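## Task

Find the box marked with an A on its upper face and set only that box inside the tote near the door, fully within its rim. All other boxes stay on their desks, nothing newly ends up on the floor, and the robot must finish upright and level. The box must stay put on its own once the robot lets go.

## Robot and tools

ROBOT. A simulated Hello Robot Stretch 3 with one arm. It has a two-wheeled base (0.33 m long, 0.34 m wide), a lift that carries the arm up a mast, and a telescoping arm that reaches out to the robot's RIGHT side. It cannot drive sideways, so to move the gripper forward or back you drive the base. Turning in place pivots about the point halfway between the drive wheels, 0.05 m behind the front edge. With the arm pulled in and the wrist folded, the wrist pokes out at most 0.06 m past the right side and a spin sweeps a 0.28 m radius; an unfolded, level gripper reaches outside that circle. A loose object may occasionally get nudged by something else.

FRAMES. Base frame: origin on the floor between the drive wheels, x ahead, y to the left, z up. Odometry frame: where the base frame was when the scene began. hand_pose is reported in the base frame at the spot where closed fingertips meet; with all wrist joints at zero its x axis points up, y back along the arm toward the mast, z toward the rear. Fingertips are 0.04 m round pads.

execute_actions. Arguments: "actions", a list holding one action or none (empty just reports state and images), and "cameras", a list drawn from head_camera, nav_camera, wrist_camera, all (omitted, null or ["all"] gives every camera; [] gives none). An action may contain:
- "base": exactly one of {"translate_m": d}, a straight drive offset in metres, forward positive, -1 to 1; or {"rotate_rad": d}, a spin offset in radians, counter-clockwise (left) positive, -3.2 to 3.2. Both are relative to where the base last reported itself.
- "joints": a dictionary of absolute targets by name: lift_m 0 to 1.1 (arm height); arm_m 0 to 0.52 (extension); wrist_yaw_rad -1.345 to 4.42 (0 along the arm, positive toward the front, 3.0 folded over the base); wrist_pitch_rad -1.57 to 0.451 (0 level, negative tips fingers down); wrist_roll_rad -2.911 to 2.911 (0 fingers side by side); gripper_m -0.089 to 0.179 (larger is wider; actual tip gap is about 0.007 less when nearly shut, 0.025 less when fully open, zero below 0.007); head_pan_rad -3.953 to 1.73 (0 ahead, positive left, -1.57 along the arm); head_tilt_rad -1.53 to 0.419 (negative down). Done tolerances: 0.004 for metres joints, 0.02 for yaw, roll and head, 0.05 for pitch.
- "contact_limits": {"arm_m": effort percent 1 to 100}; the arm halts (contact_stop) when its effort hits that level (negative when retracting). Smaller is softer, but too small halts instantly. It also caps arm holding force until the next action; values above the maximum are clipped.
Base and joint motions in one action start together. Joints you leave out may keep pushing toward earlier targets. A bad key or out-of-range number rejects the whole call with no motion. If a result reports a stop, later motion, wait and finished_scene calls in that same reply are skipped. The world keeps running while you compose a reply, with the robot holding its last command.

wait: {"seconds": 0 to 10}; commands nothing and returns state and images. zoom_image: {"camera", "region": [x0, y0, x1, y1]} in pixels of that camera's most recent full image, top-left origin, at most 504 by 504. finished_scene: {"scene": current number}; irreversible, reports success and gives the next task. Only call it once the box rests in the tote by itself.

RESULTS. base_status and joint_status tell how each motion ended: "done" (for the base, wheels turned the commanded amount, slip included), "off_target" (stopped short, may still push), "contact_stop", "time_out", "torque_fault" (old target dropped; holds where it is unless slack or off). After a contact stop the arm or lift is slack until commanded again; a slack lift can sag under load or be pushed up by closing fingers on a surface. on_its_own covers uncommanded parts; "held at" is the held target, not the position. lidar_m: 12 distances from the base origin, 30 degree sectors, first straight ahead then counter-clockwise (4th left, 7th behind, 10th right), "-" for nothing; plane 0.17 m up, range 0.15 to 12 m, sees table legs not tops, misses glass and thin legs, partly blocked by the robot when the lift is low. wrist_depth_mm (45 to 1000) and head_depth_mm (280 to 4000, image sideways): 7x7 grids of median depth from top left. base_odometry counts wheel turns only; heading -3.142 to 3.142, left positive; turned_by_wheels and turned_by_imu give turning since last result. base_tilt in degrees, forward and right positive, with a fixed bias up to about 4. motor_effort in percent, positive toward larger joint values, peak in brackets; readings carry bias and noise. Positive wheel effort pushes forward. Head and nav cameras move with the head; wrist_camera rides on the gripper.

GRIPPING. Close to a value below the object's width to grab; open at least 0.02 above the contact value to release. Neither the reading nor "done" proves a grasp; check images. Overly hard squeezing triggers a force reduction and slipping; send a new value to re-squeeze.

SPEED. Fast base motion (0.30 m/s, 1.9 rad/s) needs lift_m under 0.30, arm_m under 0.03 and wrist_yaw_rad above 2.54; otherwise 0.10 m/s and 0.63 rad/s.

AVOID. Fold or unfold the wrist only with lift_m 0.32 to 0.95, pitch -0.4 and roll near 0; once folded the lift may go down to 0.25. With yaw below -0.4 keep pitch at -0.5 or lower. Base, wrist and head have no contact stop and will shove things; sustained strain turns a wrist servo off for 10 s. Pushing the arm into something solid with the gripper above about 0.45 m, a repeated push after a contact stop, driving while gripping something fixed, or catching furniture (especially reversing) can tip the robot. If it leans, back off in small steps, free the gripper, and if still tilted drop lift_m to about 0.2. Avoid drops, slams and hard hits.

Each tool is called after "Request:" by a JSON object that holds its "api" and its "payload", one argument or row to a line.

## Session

Request:
{"api": "execute_actions", "payload": {
  "actions": [
    {"joints":{"head_tilt_rad":-0.5}}
  ],
  "cameras": ["head_camera","nav_camera"]
}}

Scene clock: 0.87 s.
base_odometry: x=+0.000 y=+0.000 heading=+0.000 (m, m, rad; odometry frame)
turned_by_wheels: +0.000 (rad since the last result)
turned_by_imu: +0.000 (rad since the last result)
base_tilt: forward=+0.2 right=-1.5 (deg)
lidar_m: 0.78 0.90 1.63 1.63 1.11 0.95 0.95 1.09 1.78 1.61 0.92 0.78
head_depth_mm: 620 663 713 770 833 913 1013 / 635 679 732 793 864 947 1050 / 652 697 750 815 889 983 1083 / 666 717 772 842 922 1018 1130 / 682 738 794 869 947 1054 1184 / 703 757 823 893 985 1098 1238 / 717 777 845 924 1022 1139 1285
base_status: not commanded
joint_positions: lift_m=+0.366 arm_m=+0.000 wrist_yaw_rad=+3.118 wrist_pitch_rad=-0.554 wrist_roll_rad=+0.016 gripper_m=+0.037 head_pan_rad=+0.019 head_tilt_rad=-0.493
joint_status: all done
motor_effort: left_wheel=-2(2) right_wheel=-1(0) lift_m=+29(29) arm_m=+0(1) wrist_yaw_rad=+0(0) wrist_pitch_rad=+5(5) wrist_roll_rad=+1(0) gripper_m=+1(0) head_pan_rad=-1(1) head_tilt_rad=-2(20) (%)
hand_pose: x=-0.0165 y=+0.0600 z=+0.3499 quat_wxyz=(+0.203, +0.687, +0.184, +0.672) (m; base frame)
wrist_depth_mm: 891 - - - - - - / 939 - - - - - - / 891 927 - 967 907 913 904 / 778 772 749 746 747 760 750 / 647 641 629 645 660 626 626 / 552 547 564 561 - 542 550 / 498 499 - - 472 484 480
pictures: head_camera (sideways: a quarter turn clockwise sets it upright), nav_camera (sideways: a quarter turn counterclockwise sets it upright)
Images, in order (width x height): head_camera 896x504, nav_camera 672x504.

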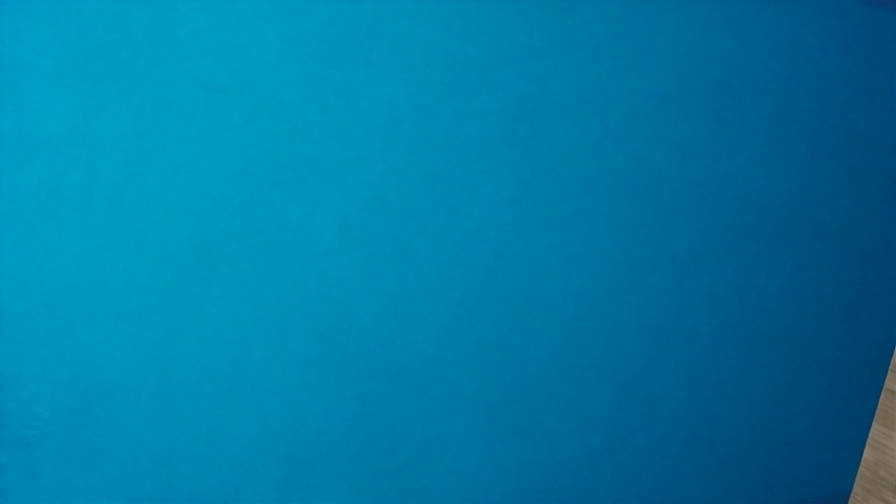

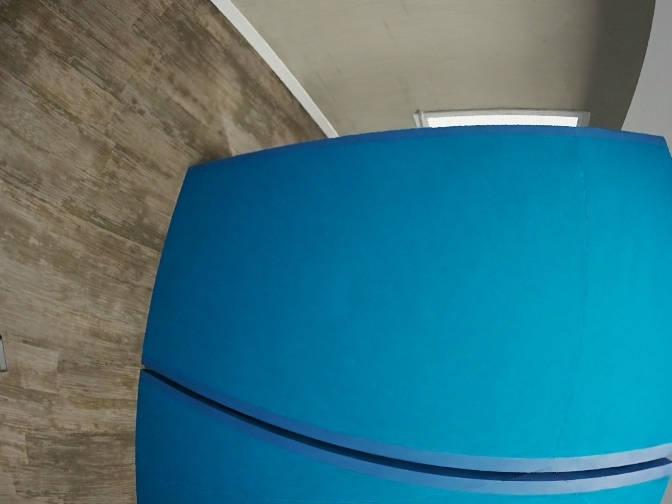

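Request:
{"api": "execute_actions", "payload": {
  "actions": [
    {"joints":{"head_pan_rad":-1.8,"lift_m":0.27}}
  ],
  "cameras": ["head_camera","nav_camera"]
}}

Request:
{"api": "execute_actions", "payload": {
  "actions": [
    {"joints":{"head_pan_rad":-3.9}}
  ],
  "cameras": ["head_camera","nav_camera"]
}}

Scene clock: 7.83 s.
base_odometry: x=+0.000 y=+0.000 heading=+0.000 (m, m, rad; odometry frame)
turned_by_wheels: +0.000 (rad since the last result)
turned_by_imu: +0.001 (rad since the last result)
base_tilt: forward=+0.2 right=-1.5 (deg)
lidar_m: 0.78 0.90 1.63 1.63 1.11 0.95 0.95 1.09 1.79 1.61 0.91 0.78
head_depth_mm: 1804 1935 2016 2266 2146 1727 1409 / 1801 1931 2022 2281 2192 1701 1409 / 1846 1948 2039 2324 2154 1716 1412 / 1812 1979 2061 2341 2156 1697 1397 / 1823 1943 2059 2302 2141 1696 1402 / 1835 1970 2044 2319 2125 1673 1394 / 1819 1961 2053 1886 2000 1666 1386
base_status: not commanded
joint_positions: lift_m=+0.270 arm_m=+0.000 wrist_yaw_rad=+3.118 wrist_pitch_rad=-0.554 wrist_roll_rad=+0.016 gripper_m=+0.037 head_pan_rad=-1.793 head_tilt_rad=-0.494
joint_status: all done
motor_effort: left_wheel=-2(2) right_wheel=-1(0) lift_m=+22(23) arm_m=+0(1) wrist_yaw_rad=+0(0) wrist_pitch_rad=+5(5) wrist_roll_rad=+0(0) gripper_m=+0(1) head_pan_rad=-4(45) head_tilt_rad=-2(2) (%)
hand_pose: x=-0.0165 y=+0.0600 z=+0.2537 quat_wxyz=(+0.203, +0.687, +0.184, +0.672) (m; base frame)
wrist_depth_mm: 876 - - - - - - / 881 997 - 949 955 955 950 / 759 755 - 765 720 736 732 / 618 610 588 612 596 605 596 / 525 529 533 531 524 505 503 / 460 - - - - 428 429 / - - - - - 383 385
pictures: head_camera (sideways: a quarter turn clockwise sets it upright), nav_camera (sideways: a quarter turn counterclockwise sets it upright)
Images, in order (width x height): head_camera 896x504, nav_camera 672x504.

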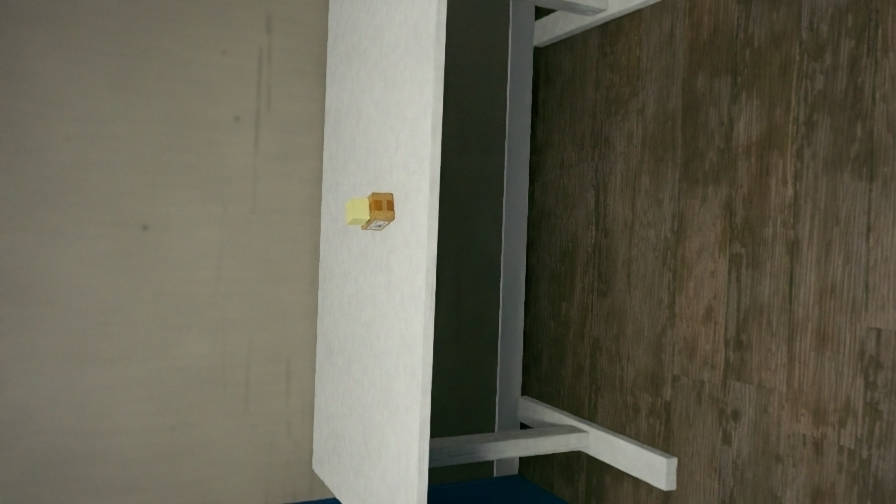

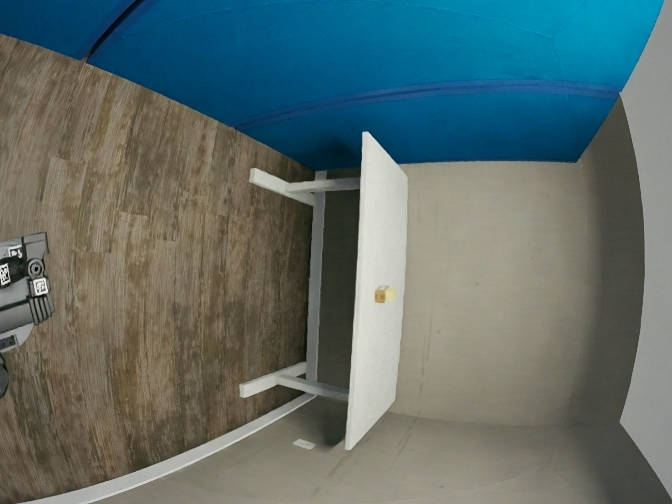

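Scene clock: 9.33 s.
base_odometry: x=+0.000 y=+0.000 heading=+0.000 (m, m, rad; odometry frame)
turned_by_wheels: +0.000 (rad since the last result)
turned_by_imu: +0.000 (rad since the last result)
base_tilt: forward=+0.3 right=-1.5 (deg)
lidar_m: 0.78 0.90 1.63 1.63 1.11 0.95 0.95 1.09 1.78 1.61 0.91 0.78
head_depth_mm: - - - - - - - / 1020 1109 1197 1302 1427 - - / 973 1049 1141 1245 1389 1543 1402 / 918 986 1075 1168 1277 1439 1409 / 878 940 1013 1100 1205 1323 1399 / 836 894 963 1045 1137 1243 1333 / 785 851 918 990 1066 1159 1284
base_status: not commanded
joint_positions: lift_m=+0.270 arm_m=+0.000 wrist_yaw_rad=+3.118 wrist_pitch_rad=-0.554 wrist_roll_rad=+0.016 gripper_m=+0.037 head_pan_rad=-3.893 head_tilt_rad=-0.494
joint_status: all done
motor_effort: left_wheel=-2(1) right_wheel=+0(0) lift_m=+21(22) arm_m=+0(1) wrist_yaw_rad=+0(0) wrist_pitch_rad=+5(5) wrist_roll_rad=+0(0) gripper_m=+0(1) head_pan_rad=-4(43) head_tilt_rad=-2(2) (%)
hand_pose: x=-0.0165 y=+0.0600 z=+0.2537 quat_wxyz=(+0.203, +0.687, +0.184, +0.672) (m; base frame)
wrist_depth_mm: 909 - - - - - - / 882 972 - 958 944 939 938 / 754 762 - 732 731 737 730 / 608 611 598 599 609 610 591 / 515 526 528 528 520 507 494 / 460 - - - - 437 438 / - - - - - 384 382
pictures: head_camera (sideways: a quarter turn clockwise sets it upright), nav_camera (sideways: a quarter turn counterclockwise sets it upright)
Images, in order (width x height): head_camera 896x504, nav_camera 672x504.

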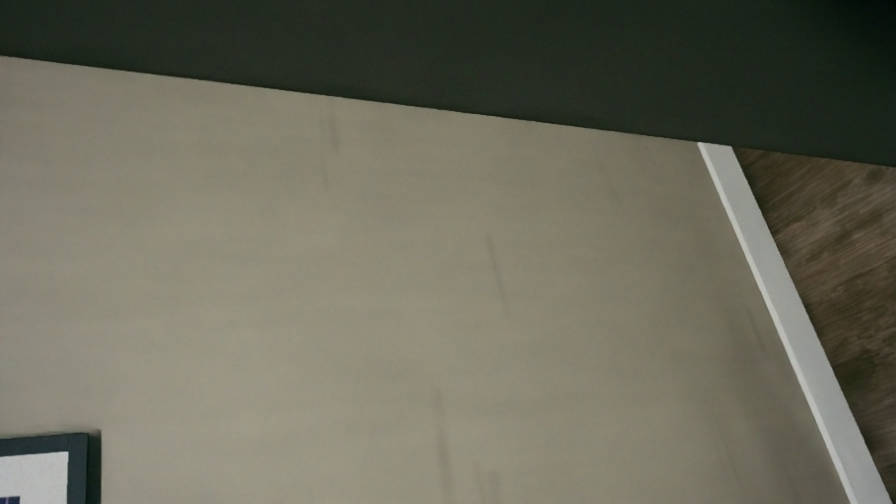

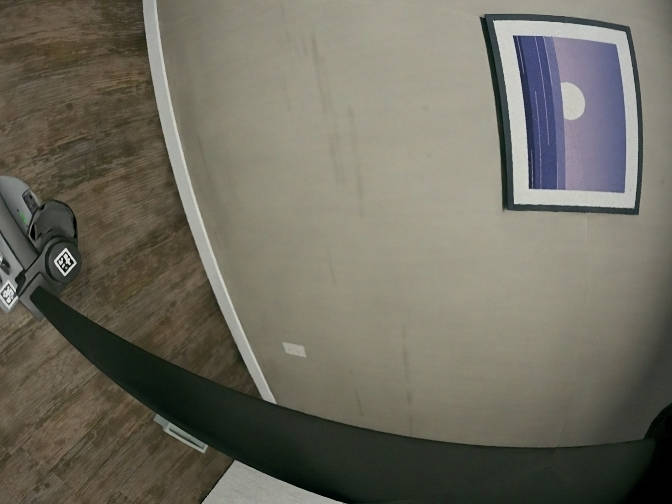

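Request:
{"api": "execute_actions", "payload": {
  "actions": [
    {"base":{"rotate_rad":1.1},"joints":{"head_pan_rad":0,"head_tilt_rad":-0.7}}
  ],
  "cameras": ["head_camera","nav_camera"]
}}

Request:
{"api": "execute_actions", "payload": {
  "actions": [
    {"base":{"translate_m":1},"joints":{"head_pan_rad":-1}}
  ],
  "cameras": ["nav_camera"]
}}

Scene clock: 20.03 s.
base_odometry: x=+0.000 y=+0.000 heading=+1.100 (m, m, rad; odometry frame)
turned_by_wheels: +1.100 (rad since the last result)
turned_by_imu: +1.117 (rad since the last result)
base_tilt: forward=+0.2 right=-1.5 (deg)
lidar_m: 1.63 1.64 1.08 0.95 0.95 1.13 1.79 1.48 0.88 0.78 0.78 0.93
head_depth_mm: 1569 1724 1981 2145 1726 1445 1244 / 1528 1706 1907 2062 1719 1441 1240 / 1480 1664 1871 2055 1725 1440 1250 / 1469 1616 1818 1996 1717 1427 1229 / 1405 1563 1753 1948 1708 1432 1244 / 1388 1523 1709 1931 1700 1423 1231 / 1363 1501 1652 1900 1688 1424 1231
base_status: done
joint_positions: lift_m=+0.270 arm_m=+0.000 wrist_yaw_rad=+3.118 wrist_pitch_rad=-0.554 wrist_roll_rad=+0.016 gripper_m=+0.037 head_pan_rad=-0.007 head_tilt_rad=-0.692
joint_status: all done
motor_effort: left_wheel=-5(10) right_wheel=+4(10) lift_m=+21(21) arm_m=+0(0) wrist_yaw_rad=+1(0) wrist_pitch_rad=+5(5) wrist_roll_rad=+1(0) gripper_m=+0(1) head_pan_rad=+3(43) head_tilt_rad=-3(12) (%)
hand_pose: x=-0.0165 y=+0.0600 z=+0.2537 quat_wxyz=(+0.203, +0.687, +0.184, +0.672) (m; base frame)
wrist_depth_mm: 781 838 - 932 - - - / 847 897 - 946 953 947 947 / 772 772 - 721 723 730 729 / 611 609 605 591 610 601 592 / 508 526 531 529 524 510 499 / 459 - - - - 435 443 / - - - - - 388 381
pictures: head_camera (sideways: a quarter turn clockwise sets it upright), nav_camera (sideways: a quarter turn counterclockwise sets it upright)
Images, in order (width x height): head_camera 896x504, nav_camera 672x504.

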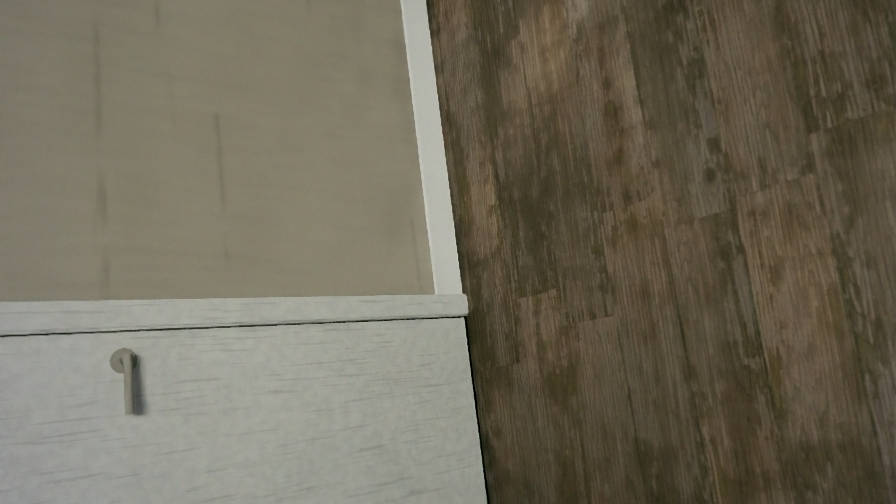

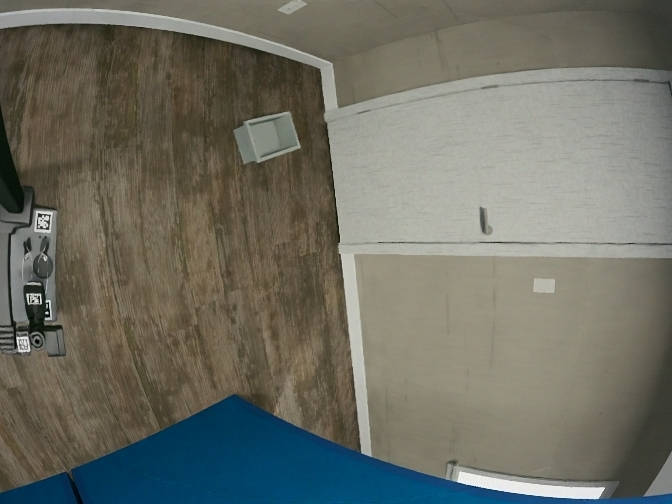

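Scene clock: 25.03 s.
base_odometry: x=+0.454 y=+0.891 heading=+1.100 (m, m, rad; odometry frame)
turned_by_wheels: +0.000 (rad since the last result)
turned_by_imu: +0.010 (rad since the last result)
base_tilt: forward=+0.2 right=-1.5 (deg)
lidar_m: 0.65 0.66 0.79 1.17 1.17 1.39 2.57 1.05 0.64 0.63 1.26 0.77
head_depth_mm: 3059 3367 2818 2136 1737 1456 1241 / 3036 3352 2783 2130 1707 1451 1241 / 2105 2506 2650 2151 1725 1447 1236 / 1627 1804 2066 2051 1720 1432 1235 / 1329 1451 1605 1798 1716 1431 1233 / 1119 1205 1309 1422 1555 1425 1241 / 964 1023 1103 1191 1281 1351 1221
base_status: done
joint_positions: lift_m=+0.270 arm_m=+0.000 wrist_yaw_rad=+3.118 wrist_pitch_rad=-0.554 wrist_roll_rad=+0.016 gripper_m=+0.037 head_pan_rad=-0.993 head_tilt_rad=-0.692
joint_status: all done
motor_effort: left_wheel=-5(9) right_wheel=+3(9) lift_m=+22(21) arm_m=+0(0) wrist_yaw_rad=+1(0) wrist_pitch_rad=+5(5) wrist_roll_rad=+1(0) gripper_m=+0(1) head_pan_rad=-3(44) head_tilt_rad=-2(3) (%)
hand_pose: x=-0.0165 y=+0.0600 z=+0.2537 quat_wxyz=(+0.203, +0.687, +0.184, +0.672) (m; base frame)
wrist_depth_mm: 974 - - - - 859 676 / - 996 - 786 898 866 681 / 763 745 - 637 710 726 669 / 601 612 599 603 598 607 597 / 521 527 529 526 530 515 505 / 462 - - - - 439 434 / - - - - - 389 386
pictures: nav_camera (sideways: a quarter turn counterclockwise sets it upright)
Images, in order (width x height): nav_camera 672x504.

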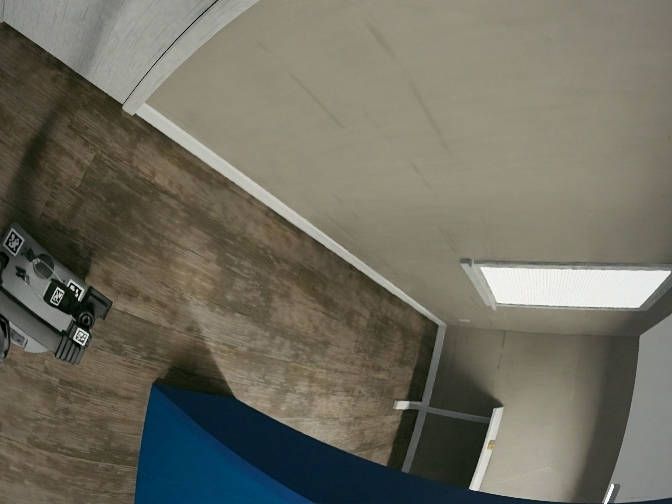

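Request:
{"api": "execute_actions", "payload": {
  "actions": [
    {"base":{"rotate_rad":-1.2},"joints":{"head_pan_rad":-0.3,"head_tilt_rad":-0.5}}
  ],
  "cameras": []
}}

Request:
{"api": "execute_actions", "payload": {
  "actions": [
    {"base":{"translate_m":0.6}}
  ],
  "cameras": []
}}

Request:
{"api": "execute_actions", "payload": {
  "actions": [
    {"base":{"rotate_rad":-0.25}}
  ],
  "cameras": []
}}

Request:
{"api": "execute_actions", "payload": {
  "actions": [
    {"base":{"translate_m":0.9}}
  ],
  "cameras": ["head_camera","nav_camera"]
}}

Scene clock: 36.03 s.
base_odometry: x=+0.454 y=+0.891 heading=-0.100 (m, m, rad; odometry frame)
turned_by_wheels: -1.200 (rad since the last result)
turned_by_imu: -1.217 (rad since the last result)
base_tilt: forward=+0.2 right=-1.5 (deg)
lidar_m: 1.67 0.84 0.68 0.65 0.73 1.16 1.16 1.28 1.99 1.40 0.70 0.64
head_depth_mm: 586 597 608 640 689 763 873 / 743 761 782 798 816 837 890 / 3171 3332 3624 2480 1168 1200 1249 / 3098 3311 3613 2869 2095 1662 1388 / 3070 3314 3589 2883 2104 1666 1372 / 3064 3295 3598 2849 2082 1667 1372 / 2980 3266 3496 2812 2093 1657 1369
base_status: done
joint_positions: lift_m=+0.270 arm_m=+0.000 wrist_yaw_rad=+3.118 wrist_pitch_rad=-0.554 wrist_roll_rad=+0.016 gripper_m=+0.037 head_pan_rad=-0.307 head_tilt_rad=-0.507
joint_status: all done
motor_effort: left_wheel=+2(9) right_wheel=-3(6) lift_m=+22(22) arm_m=+1(1) wrist_yaw_rad=+1(0) wrist_pitch_rad=+5(5) wrist_roll_rad=+0(1) gripper_m=+0(0) head_pan_rad=+2(35) head_tilt_rad=+2(16) (%)
hand_pose: x=-0.0165 y=+0.0600 z=+0.2537 quat_wxyz=(+0.203, +0.687, +0.184, +0.672) (m; base frame)
wrist_depth_mm: 742 713 - 656 638 631 609 / 817 791 - 718 731 689 672 / 753 754 - 755 723 711 700 / 622 615 598 609 601 593 599 / 524 532 532 529 526 502 506 / 461 - - - - 443 440 / - - - - - 385 386
pictures: none
No camera images: the call's "cameras" was empty. Leave "cameras" out to get every camera's image.

Scene clock: 39.67 s.
base_odometry: x=+1.051 y=+0.831 heading=-0.100 (m, m, rad; odometry frame)
turned_by_wheels: +0.000 (rad since the last result)
turned_by_imu: +0.007 (rad since the last result)
base_tilt: forward=+0.2 right=-1.5 (deg)
lidar_m: 1.42 0.72 0.59 0.58 0.64 0.98 1.75 1.92 3.00 0.38 0.42 2.58
head_depth_mm: 2734 2848 3254 2889 2109 1692 1407 / 2690 2809 3187 2916 2113 1684 1398 / 2631 2788 3053 2844 2136 1683 1374 / 2556 2742 3002 2774 2132 1679 1384 / 2609 2763 2995 2876 2094 1674 1382 / 2520 2779 2999 2827 2103 1664 1373 / 2526 2747 2969 2829 2089 1650 1381
base_status: done
joint_positions: lift_m=+0.270 arm_m=+0.000 wrist_yaw_rad=+3.118 wrist_pitch_rad=-0.554 wrist_roll_rad=+0.016 gripper_m=+0.037 head_pan_rad=-0.307 head_tilt_rad=-0.506
joint_status: not commanded
motor_effort: left_wheel=+1(10) right_wheel=-3(7) lift_m=+22(21) arm_m=+0(1) wrist_yaw_rad=+0(0) wrist_pitch_rad=+5(5) wrist_roll_rad=+0(0) gripper_m=+0(1) head_pan_rad=+2(2) head_tilt_rad=+2(2) (%)
hand_pose: x=-0.0165 y=+0.0600 z=+0.2537 quat_wxyz=(+0.203, +0.687, +0.184, +0.672) (m; base frame)
wrist_depth_mm: 645 638 - 590 574 547 533 / 718 698 - 648 619 582 583 / 749 710 - 675 677 654 620 / 615 616 606 606 599 614 585 / 525 525 535 523 519 506 503 / 466 - - - - 434 435 / - - - - - 382 384
pictures: none
No camera images: the call's "cameras" was empty. Leave "cameras" out to get every camera's image.

Scene clock: 40.73 s.
base_odometry: x=+1.051 y=+0.831 heading=-0.350 (m, m, rad; odometry frame)
turned_by_wheels: -0.250 (rad since the last result)
turned_by_imu: -0.253 (rad since the last result)
base_tilt: forward=+0.2 right=-1.5 (deg)
lidar_m: 2.58 0.91 0.62 0.59 0.60 0.76 1.73 1.78 2.29 0.38 0.38 0.49
head_depth_mm: 3224 3386 3661 2770 588 617 649 / 2991 3195 3599 2927 2126 1667 1325 / 2916 3098 3510 2885 2136 1696 1394 / 2816 2958 3289 2899 2138 1677 1388 / 2708 2850 3128 2839 2109 1653 1386 / 2625 2790 3038 2717 2090 1662 1379 / 2502 2620 2877 2806 2085 1645 1362
base_status: done
joint_positions: lift_m=+0.270 arm_m=+0.000 wrist_yaw_rad=+3.118 wrist_pitch_rad=-0.554 wrist_roll_rad=+0.016 gripper_m=+0.037 head_pan_rad=-0.307 head_tilt_rad=-0.506
joint_status: not commanded
motor_effort: left_wheel=+1(9) right_wheel=-4(9) lift_m=+22(22) arm_m=+1(0) wrist_yaw_rad=+0(0) wrist_pitch_rad=+5(5) wrist_roll_rad=+0(1) gripper_m=+0(1) head_pan_rad=+2(3) head_tilt_rad=+2(2) (%)
hand_pose: x=-0.0165 y=+0.0600 z=+0.2537 quat_wxyz=(+0.203, +0.687, +0.184, +0.672) (m; base frame)
wrist_depth_mm: 539 547 - 581 608 611 612 / 587 603 - 638 648 679 701 / 630 656 - 670 679 706 726 / 613 605 592 608 607 600 601 / 516 529 531 520 517 502 506 / 458 - - - - 430 439 / - - - - - 390 385
pictures: none
No camera images: the call's "cameras" was empty. Leave "cameras" out to get every camera's image.

Scene clock: 45.43 s.
base_odometry: x=+1.896 y=+0.523 heading=-0.350 (m, m, rad; odometry frame)
turned_by_wheels: +0.000 (rad since the last result)
turned_by_imu: +0.010 (rad since the last result)
base_tilt: forward=+0.2 right=-1.5 (deg)
lidar_m: 1.69 1.02 0.70 0.66 0.67 0.87 1.94 0.55 1.20 2.16 2.70 2.22
head_depth_mm: 2196 2339 2607 2599 2167 1688 1398 / 2102 2219 2490 2670 2144 1679 1396 / 2031 2158 2424 2596 2133 1683 1388 / 1951 2055 2278 2495 2122 1670 1377 / 1890 2003 2188 2418 2090 1664 1377 / 1820 1928 1669 2263 2034 1669 1384 / 1757 1880 1997 2210 2098 1649 1368
base_status: done
joint_positions: lift_m=+0.270 arm_m=+0.000 wrist_yaw_rad=+3.118 wrist_pitch_rad=-0.554 wrist_roll_rad=+0.016 gripper_m=+0.037 head_pan_rad=-0.307 head_tilt_rad=-0.506
joint_status: not commanded
motor_effort: left_wheel=+1(9) right_wheel=-2(7) lift_m=+21(22) arm_m=+1(1) wrist_yaw_rad=+0(0) wrist_pitch_rad=+5(5) wrist_roll_rad=+0(0) gripper_m=+1(0) head_pan_rad=+3(3) head_tilt_rad=+2(1) (%)
hand_pose: x=-0.0165 y=+0.0600 z=+0.2537 quat_wxyz=(+0.203, +0.687, +0.184, +0.672) (m; base frame)
wrist_depth_mm: 603 630 - 659 656 681 724 / 661 674 - 706 727 735 747 / 697 730 - 727 727 728 747 / 619 609 592 599 605 599 599 / 519 521 532 532 527 505 507 / 456 - - - - 440 433 / - - - - - 388 388
pictures: head_camera (sideways: a quarter turn clockwise sets it upright), nav_camera (sideways: a quarter turn counterclockwise sets it upright)
Images, in order (width x height): head_camera 896x504, nav_camera 672x504.

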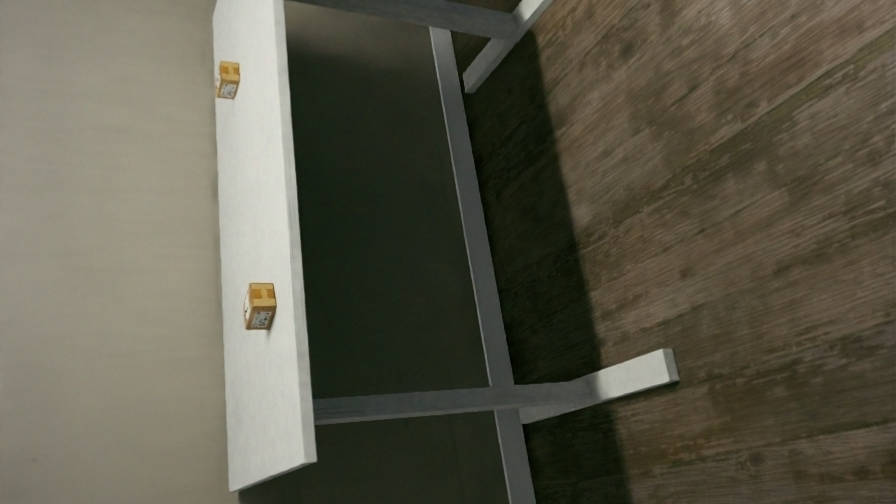

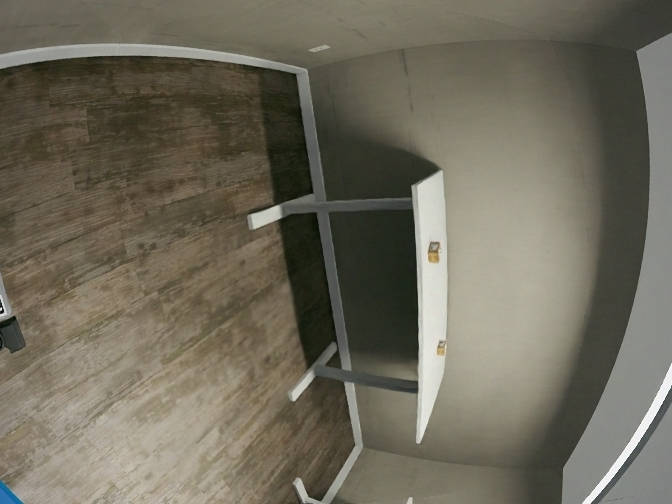

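Desk is taller here.

Request:
{"api": "execute_actions", "payload": {
  "actions": [
    {"base":{"rotate_rad":-0.6},"joints":{"head_pan_rad":-0.7,"head_tilt_rad":-0.35}}
  ],
  "cameras": ["head_camera"]
}}

Request:
{"api": "execute_actions", "payload": {
  "actions": [
    {"base":{"translate_m":0.9},"joints":{"head_pan_rad":0.7,"head_tilt_rad":-0.45}}
  ],
  "cameras": ["head_camera","nav_camera"]
}}

Scene clock: 52.03 s.
base_odometry: x=+1.896 y=+0.523 heading=-0.950 (m, m, rad; odometry frame)
turned_by_wheels: -0.600 (rad since the last result)
turned_by_imu: -0.608 (rad since the last result)
base_tilt: forward=+0.2 right=-1.5 (deg)
lidar_m: 2.22 1.69 1.12 0.72 0.66 0.66 0.82 1.56 0.55 0.57 1.27 2.41
head_depth_mm: 2638 2767 2840 3011 2748 2007 1584 / 2654 2782 2934 3168 2737 1983 1578 / 2722 2829 2982 3123 2529 1982 1574 / 2774 2912 3001 3250 2671 1995 1569 / 2819 2975 3088 3347 2688 1978 1562 / 2900 3076 3164 3384 2640 1972 1552 / 2911 3073 3249 3379 2628 1968 1563
base_status: done
joint_positions: lift_m=+0.270 arm_m=+0.000 wrist_yaw_rad=+3.118 wrist_pitch_rad=-0.554 wrist_roll_rad=+0.016 gripper_m=+0.037 head_pan_rad=-0.693 head_tilt_rad=-0.359
joint_status: all done
motor_effort: left_wheel=+2(8) right_wheel=-4(8) lift_m=+22(22) arm_m=+1(0) wrist_yaw_rad=+0(0) wrist_pitch_rad=+5(5) wrist_roll_rad=+0(0) gripper_m=+0(0) head_pan_rad=-3(26) head_tilt_rad=+2(12) (%)
hand_pose: x=-0.0165 y=+0.0600 z=+0.2537 quat_wxyz=(+0.203, +0.687, +0.184, +0.672) (m; base frame)
wrist_depth_mm: 499 567 - 799 - - - / 544 600 - 840 957 928 974 / 558 641 - 756 733 730 734 / 574 598 587 605 601 597 599 / 511 529 527 533 525 507 507 / 451 - - - - 437 429 / - - - - - 386 383
pictures: head_camera (sideways: a quarter turn clockwise sets it upright)
Images, in order (width x height): head_camera 896x504.

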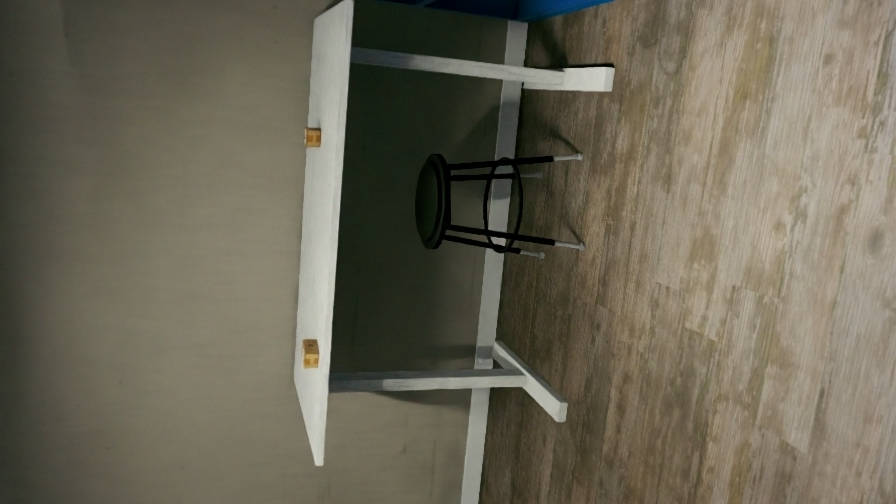

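Scene clock: 56.73 s.
base_odometry: x=+2.420 y=-0.209 heading=-0.949 (m, m, rad; odometry frame)
turned_by_wheels: +0.000 (rad since the last result)
turned_by_imu: +0.010 (rad since the last result)
base_tilt: forward=+0.2 right=-1.5 (deg)
lidar_m: 1.33 1.41 0.99 1.32 1.21 1.22 1.52 1.17 1.31 1.94 1.84 2.11
head_depth_mm: 1195 1283 1345 899 720 1675 1463 / 1197 1286 1341 895 717 1715 1474 / 1197 1283 1343 887 717 1717 1462 / 1199 1281 1340 876 712 1724 1440 / 1206 1282 1349 792 1611 1724 1443 / 1210 1287 1344 870 1090 1212 1341 / 1211 1282 1360 862 1609 1730 1437
base_status: done
joint_positions: lift_m=+0.270 arm_m=+0.000 wrist_yaw_rad=+3.118 wrist_pitch_rad=-0.554 wrist_roll_rad=+0.016 gripper_m=+0.037 head_pan_rad=+0.693 head_tilt_rad=-0.445
joint_status: all done
motor_effort: left_wheel=+1(9) right_wheel=-3(5) lift_m=+22(22) arm_m=+1(0) wrist_yaw_rad=+0(0) wrist_pitch_rad=+5(5) wrist_roll_rad=+1(1) gripper_m=+0(0) head_pan_rad=+3(42) head_tilt_rad=-2(9) (%)
hand_pose: x=-0.0165 y=+0.0600 z=+0.2537 quat_wxyz=(+0.203, +0.687, +0.184, +0.672) (m; base frame)
wrist_depth_mm: 911 - - - - - - / 931 978 - 938 964 936 876 / 766 748 - 743 746 730 739 / 615 601 593 603 591 597 596 / 522 524 529 525 522 506 503 / 458 - - - - 437 434 / - - - - - 388 384
pictures: head_camera (sideways: a quarter turn clockwise sets it upright), nav_camera (sideways: a quarter turn counterclockwise sets it upright)
Images, in order (width x height): head_camera 896x504, nav_camera 672x504.

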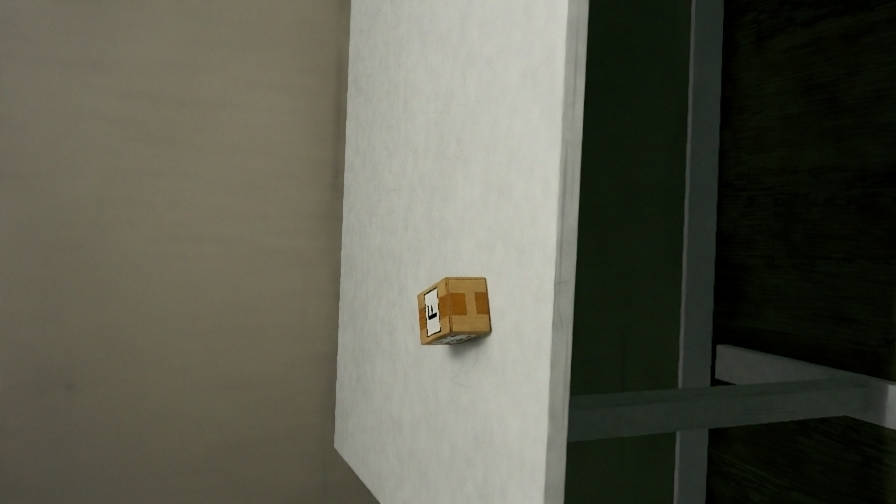

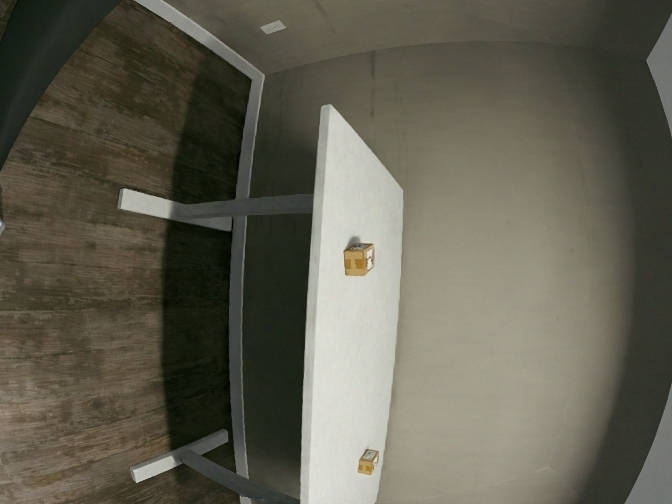

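Request:
{"api": "execute_actions", "payload": {
  "actions": [
    {"base":{"rotate_rad":-0.85},"joints":{"head_pan_rad":0.95,"head_tilt_rad":-0.35}}
  ],
  "cameras": ["head_camera"]
}}

Request:
{"api": "zoom_image", "payload": {
  "camera": "head_camera",
  "region": [300,100,600,400]
}}

Request:
{"api": "execute_actions", "payload": {
  "actions": [
    {"base":{"translate_m":0.7},"joints":{"head_pan_rad":0}}
  ],
  "cameras": ["head_camera","nav_camera"]
}}

Scene clock: 66.13 s.
base_odometry: x=+2.420 y=-0.209 heading=-1.799 (m, m, rad; odometry frame)
turned_by_wheels: -0.850 (rad since the last result)
turned_by_imu: -0.861 (rad since the last result)
base_tilt: forward=+0.2 right=-1.5 (deg)
lidar_m: 1.83 1.33 1.45 0.99 1.49 1.25 1.21 1.28 1.18 1.18 1.31 1.94
head_depth_mm: 1778 1896 2061 1151 2357 2003 1594 / 1675 1764 1903 1137 1433 1792 1539 / 1554 1649 1731 1130 1987 1909 1581 / 1464 1543 1633 1131 857 1887 1567 / 1386 1445 1529 1110 802 1813 1550 / 1303 1369 1444 1102 757 1698 1563 / 1238 1309 1370 1098 712 1612 1556
base_status: done
joint_positions: lift_m=+0.270 arm_m=+0.000 wrist_yaw_rad=+3.118 wrist_pitch_rad=-0.554 wrist_roll_rad=+0.016 gripper_m=+0.037 head_pan_rad=+0.943 head_tilt_rad=-0.358
joint_status: all done
motor_effort: left_wheel=+2(8) right_wheel=-4(8) lift_m=+21(22) arm_m=+0(0) wrist_yaw_rad=+0(0) wrist_pitch_rad=+5(5) wrist_roll_rad=+0(0) gripper_m=+0(0) head_pan_rad=+3(18) head_tilt_rad=+2(10) (%)
hand_pose: x=-0.0165 y=+0.0600 z=+0.2537 quat_wxyz=(+0.203, +0.687, +0.184, +0.672) (m; base frame)
wrist_depth_mm: - - - - - - - / - 980 - 954 979 979 926 / 762 742 - 743 746 731 739 / 615 609 594 603 607 595 594 / 521 515 537 521 522 501 507 / 467 - - - - 436 432 / - - - - - 389 388
pictures: head_camera (sideways: a quarter turn clockwise sets it upright)
Images, in order (width x height): head_camera 896x504.

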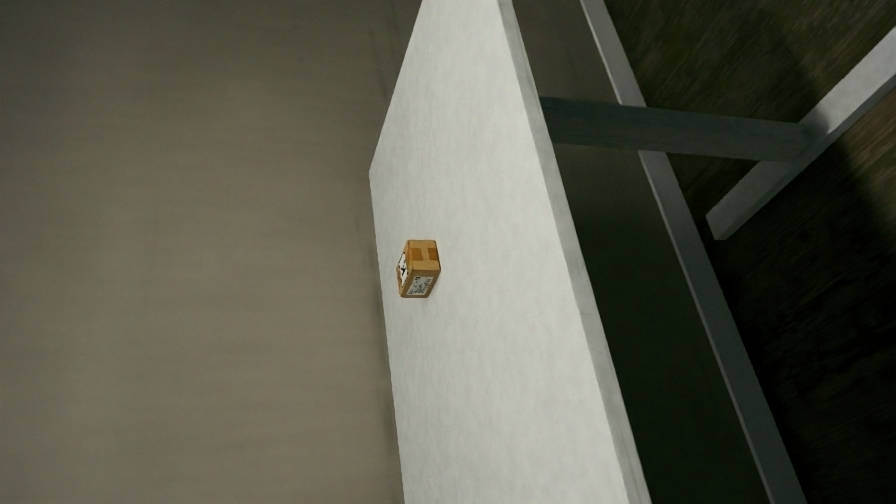

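Region (300, 100, 600, 400) of head_camera's 896x504 image, scaled by 1.680, with more detail than that image has.

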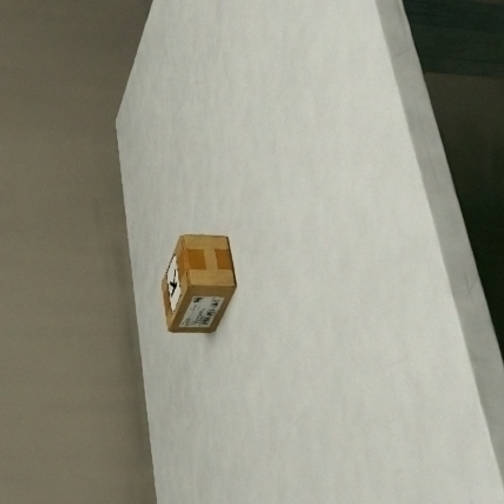

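Scene clock: 70.27 s.
base_odometry: x=+2.262 y=-0.891 heading=-1.799 (m, m, rad; odometry frame)
turned_by_wheels: +0.000 (rad since the last result)
turned_by_imu: +0.008 (rad since the last result)
base_tilt: forward=+0.2 right=-1.5 (deg)
lidar_m: 1.41 1.85 0.93 1.37 1.31 1.95 1.90 2.01 1.51 1.19 1.48 1.16
head_depth_mm: 1589 1651 1730 1244 1930 1723 1547 / 1605 1687 1753 1234 1970 1922 1585 / 1610 1680 1779 1235 2022 1999 1568 / 1615 1701 1780 1221 2015 1988 1573 / 1605 1717 1808 1316 2012 1908 1574 / 1628 1698 1800 1299 2032 1892 1520 / 1651 1726 1827 1884 2048 1970 1557
base_status: done
joint_positions: lift_m=+0.270 arm_m=+0.000 wrist_yaw_rad=+3.118 wrist_pitch_rad=-0.554 wrist_roll_rad=+0.016 gripper_m=+0.037 head_pan_rad=+0.007 head_tilt_rad=-0.358
joint_status: all done
motor_effort: left_wheel=+1(9) right_wheel=-3(7) lift_m=+21(22) arm_m=+1(0) wrist_yaw_rad=+0(0) wrist_pitch_rad=+5(5) wrist_roll_rad=+0(0) gripper_m=-1(1) head_pan_rad=-4(41) head_tilt_rad=+2(3) (%)
hand_pose: x=-0.0165 y=+0.0600 z=+0.2537 quat_wxyz=(+0.203, +0.687, +0.184, +0.672) (m; base frame)
wrist_depth_mm: - - - - - - - / 962 - - 984 926 965 942 / 764 757 - 732 731 707 739 / 612 601 594 615 600 597 598 / 518 518 530 521 527 499 511 / 455 - - - - 440 432 / - - - - - 388 387
pictures: head_camera (sideways: a quarter turn clockwise sets it upright), nav_camera (sideways: a quarter turn counterclockwise sets it upright)
Images, in order (width x height): head_camera 896x504, nav_camera 672x504.

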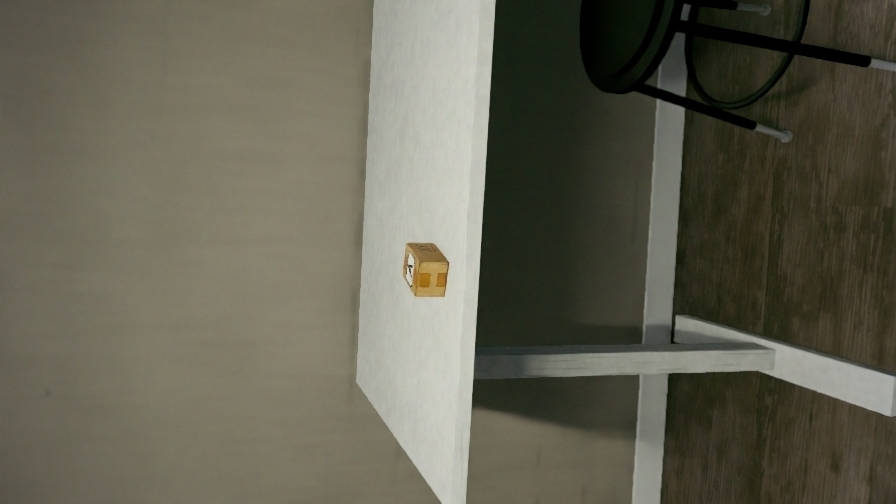

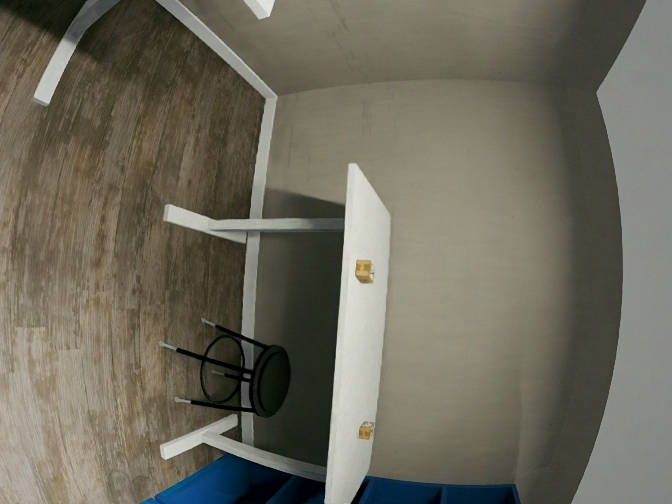

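Request:
{"api": "zoom_image", "payload": {
  "camera": "head_camera",
  "region": [390,230,470,310]
}}

Request:
{"api": "execute_actions", "payload": {
  "actions": [
    {"joints":{"head_pan_rad":1.5,"head_tilt_rad":-0.45}}
  ],
  "cameras": ["head_camera"]
}}

Request:
{"api": "execute_actions", "payload": {
  "actions": [
    {"base":{"translate_m":0.3},"joints":{"head_pan_rad":-0.6}}
  ],
  "cameras": ["head_camera"]
}}

Region (390, 230, 470, 310) of head_camera's 896x504 image, scaled by 6.300, with more detail than that image has.

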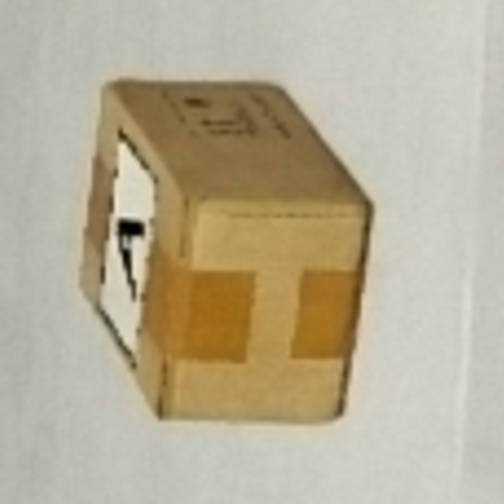

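Scene clock: 79.60 s.
base_odometry: x=+2.262 y=-0.891 heading=-1.799 (m, m, rad; odometry frame)
turned_by_wheels: +0.000 (rad since the last result)
turned_by_imu: +0.001 (rad since the last result)
base_tilt: forward=+0.2 right=-1.5 (deg)
lidar_m: 1.41 1.84 0.93 1.37 1.31 1.95 1.91 2.01 1.51 1.20 1.48 1.17
head_depth_mm: 1177 1258 1324 905 660 1683 1466 / 1170 1255 1331 894 654 1146 1257 / 1173 1253 1310 890 652 1683 1454 / 1171 1257 1323 882 651 1671 1455 / 1169 1243 1307 875 678 1660 1441 / 1166 1244 1316 871 674 1657 1439 / 1171 1242 1311 866 667 1682 1442
base_status: not commanded
joint_positions: lift_m=+0.270 arm_m=+0.000 wrist_yaw_rad=+3.118 wrist_pitch_rad=-0.554 wrist_roll_rad=+0.016 gripper_m=+0.037 head_pan_rad=+1.493 head_tilt_rad=-0.444
joint_status: all done
motor_effort: left_wheel=+1(1) right_wheel=-3(3) lift_m=+22(21) arm_m=+1(0) wrist_yaw_rad=+0(0) wrist_pitch_rad=+5(5) wrist_roll_rad=+0(0) gripper_m=+0(0) head_pan_rad=+2(42) head_tilt_rad=-2(12) (%)
hand_pose: x=-0.0165 y=+0.0600 z=+0.2537 quat_wxyz=(+0.203, +0.687, +0.184, +0.672) (m; base frame)
wrist_depth_mm: - - - - - - - / 990 964 - 946 923 934 948 / 750 743 - 727 743 708 711 / 621 617 595 603 604 597 588 / 519 517 526 529 520 510 503 / 460 - - - - 435 431 / - - - - - 393 381
pictures: head_camera (sideways: a quarter turn clockwise sets it upright)
Images, in order (width x height): head_camera 896x504.

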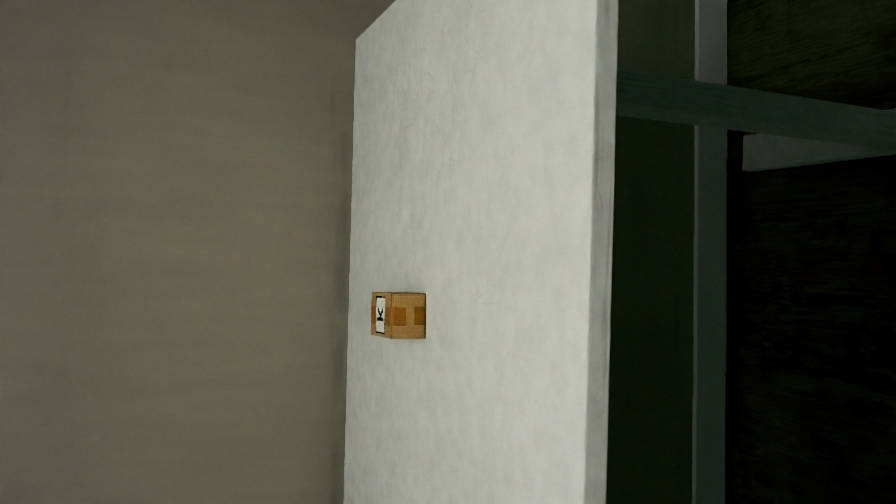

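Scene clock: 82.37 s.
base_odometry: x=+2.194 y=-1.183 heading=-1.799 (m, m, rad; odometry frame)
turned_by_wheels: +0.000 (rad since the last result)
turned_by_imu: +0.004 (rad since the last result)
base_tilt: forward=+0.2 right=-1.5 (deg)
lidar_m: 1.12 1.64 1.38 0.87 1.43 1.53 2.21 1.71 1.24 1.39 1.34 0.89
head_depth_mm: 1741 1907 1577 1772 2208 1747 1457 / 1653 1794 1558 1465 2017 1749 1464 / 1628 1732 1530 1082 2155 1712 1475 / 1538 1652 1519 1002 1977 1668 1456 / 1466 1561 1491 930 1315 1620 1367 / 1390 1483 1481 921 1298 1621 1410 / 1338 1412 1450 864 1726 1750 1439
base_status: done
joint_positions: lift_m=+0.270 arm_m=+0.000 wrist_yaw_rad=+3.118 wrist_pitch_rad=-0.554 wrist_roll_rad=+0.016 gripper_m=+0.037 head_pan_rad=-0.593 head_tilt_rad=-0.445
joint_status: all done
motor_effort: left_wheel=+1(8) right_wheel=-3(5) lift_m=+22(22) arm_m=+0(0) wrist_yaw_rad=+0(0) wrist_pitch_rad=+5(5) wrist_roll_rad=+0(0) gripper_m=-1(1) head_pan_rad=-5(43) head_tilt_rad=-2(2) (%)
hand_pose: x=-0.0165 y=+0.0600 z=+0.2537 quat_wxyz=(+0.203, +0.687, +0.184, +0.672) (m; base frame)
wrist_depth_mm: - - - - - - - / - 960 - 889 945 934 952 / 744 751 - 714 736 704 712 / 604 594 589 613 610 600 596 / 510 521 527 532 528 506 496 / 462 - - - - 441 439 / - - - - - 390 383
pictures: head_camera (sideways: a quarter turn clockwise sets it upright)
Images, in order (width x height): head_camera 896x504.

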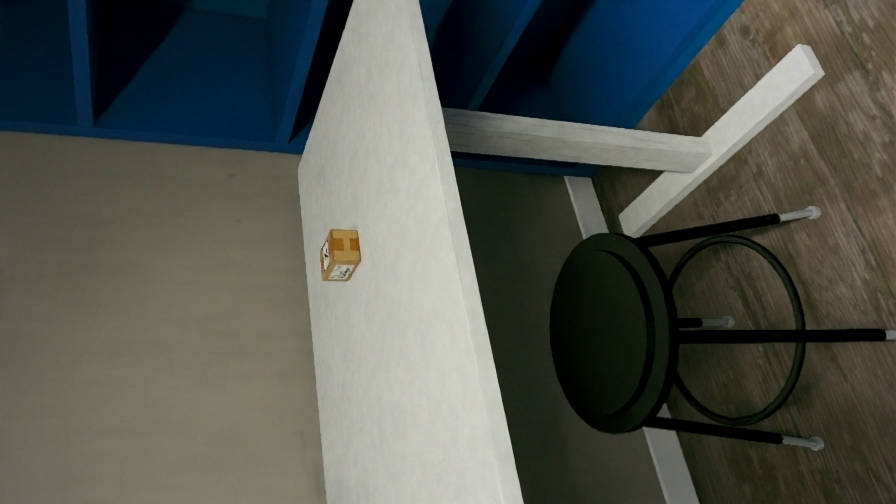

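Request:
{"api": "execute_actions", "payload": {
  "actions": [
    {"base":{"translate_m":0.27},"joints":{"head_pan_rad":0,"head_tilt_rad":-0.55}}
  ],
  "cameras": ["head_camera"]
}}

Scene clock: 88.80 s.
base_odometry: x=+2.133 y=-1.446 heading=-1.799 (m, m, rad; odometry frame)
turned_by_wheels: +0.000 (rad since the last result)
turned_by_imu: +0.004 (rad since the last result)
base_tilt: forward=+0.2 right=-1.5 (deg)
lidar_m: 0.86 0.87 1.36 0.89 0.90 1.74 2.47 1.93 1.35 1.27 0.92 0.67
head_depth_mm: 1070 1151 1075 723 561 1538 1320 / 1073 1165 1067 716 560 1621 1328 / 1078 1167 1055 712 576 1614 1354 / 1084 1171 1051 637 576 1601 1347 / 1092 1184 1039 642 573 1610 1340 / 1097 1192 1037 701 594 1179 1268 / 1102 1201 1030 700 591 1601 1339
base_status: done
joint_positions: lift_m=+0.270 arm_m=+0.000 wrist_yaw_rad=+3.118 wrist_pitch_rad=-0.554 wrist_roll_rad=+0.016 gripper_m=+0.037 head_pan_rad=-0.007 head_tilt_rad=-0.544
joint_status: all done
motor_effort: left_wheel=+1(8) right_wheel=-3(5) lift_m=+21(22) arm_m=+0(0) wrist_yaw_rad=+0(0) wrist_pitch_rad=+5(5) wrist_roll_rad=+0(0) gripper_m=+0(1) head_pan_rad=+4(34) head_tilt_rad=-2(10) (%)
hand_pose: x=-0.0165 y=+0.0600 z=+0.2537 quat_wxyz=(+0.203, +0.687, +0.184, +0.672) (m; base frame)
wrist_depth_mm: - - - - - - - / - 978 - 969 955 926 924 / 761 741 - 736 736 740 721 / 608 615 585 612 610 601 600 / 517 525 530 517 517 504 498 / 458 - - - - 442 436 / - - - - - 386 387
pictures: head_camera (sideways: a quarter turn clockwise sets it upright)
Images, in order (width x height): head_camera 896x504.

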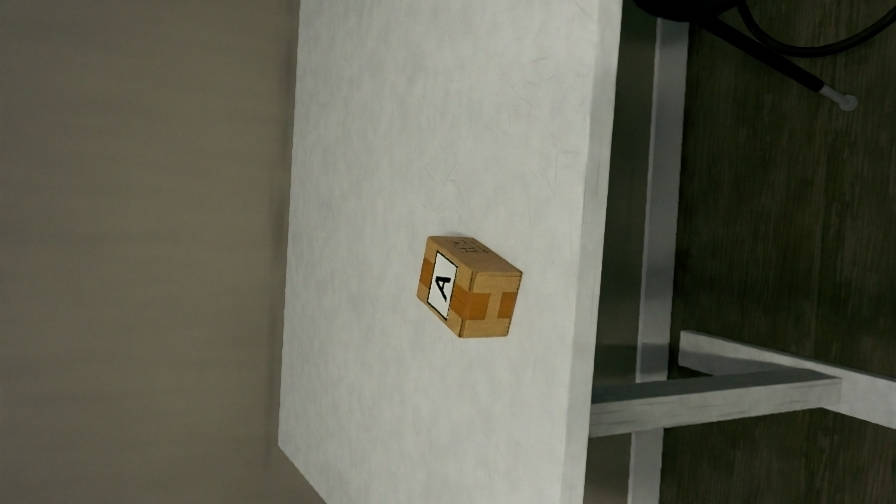

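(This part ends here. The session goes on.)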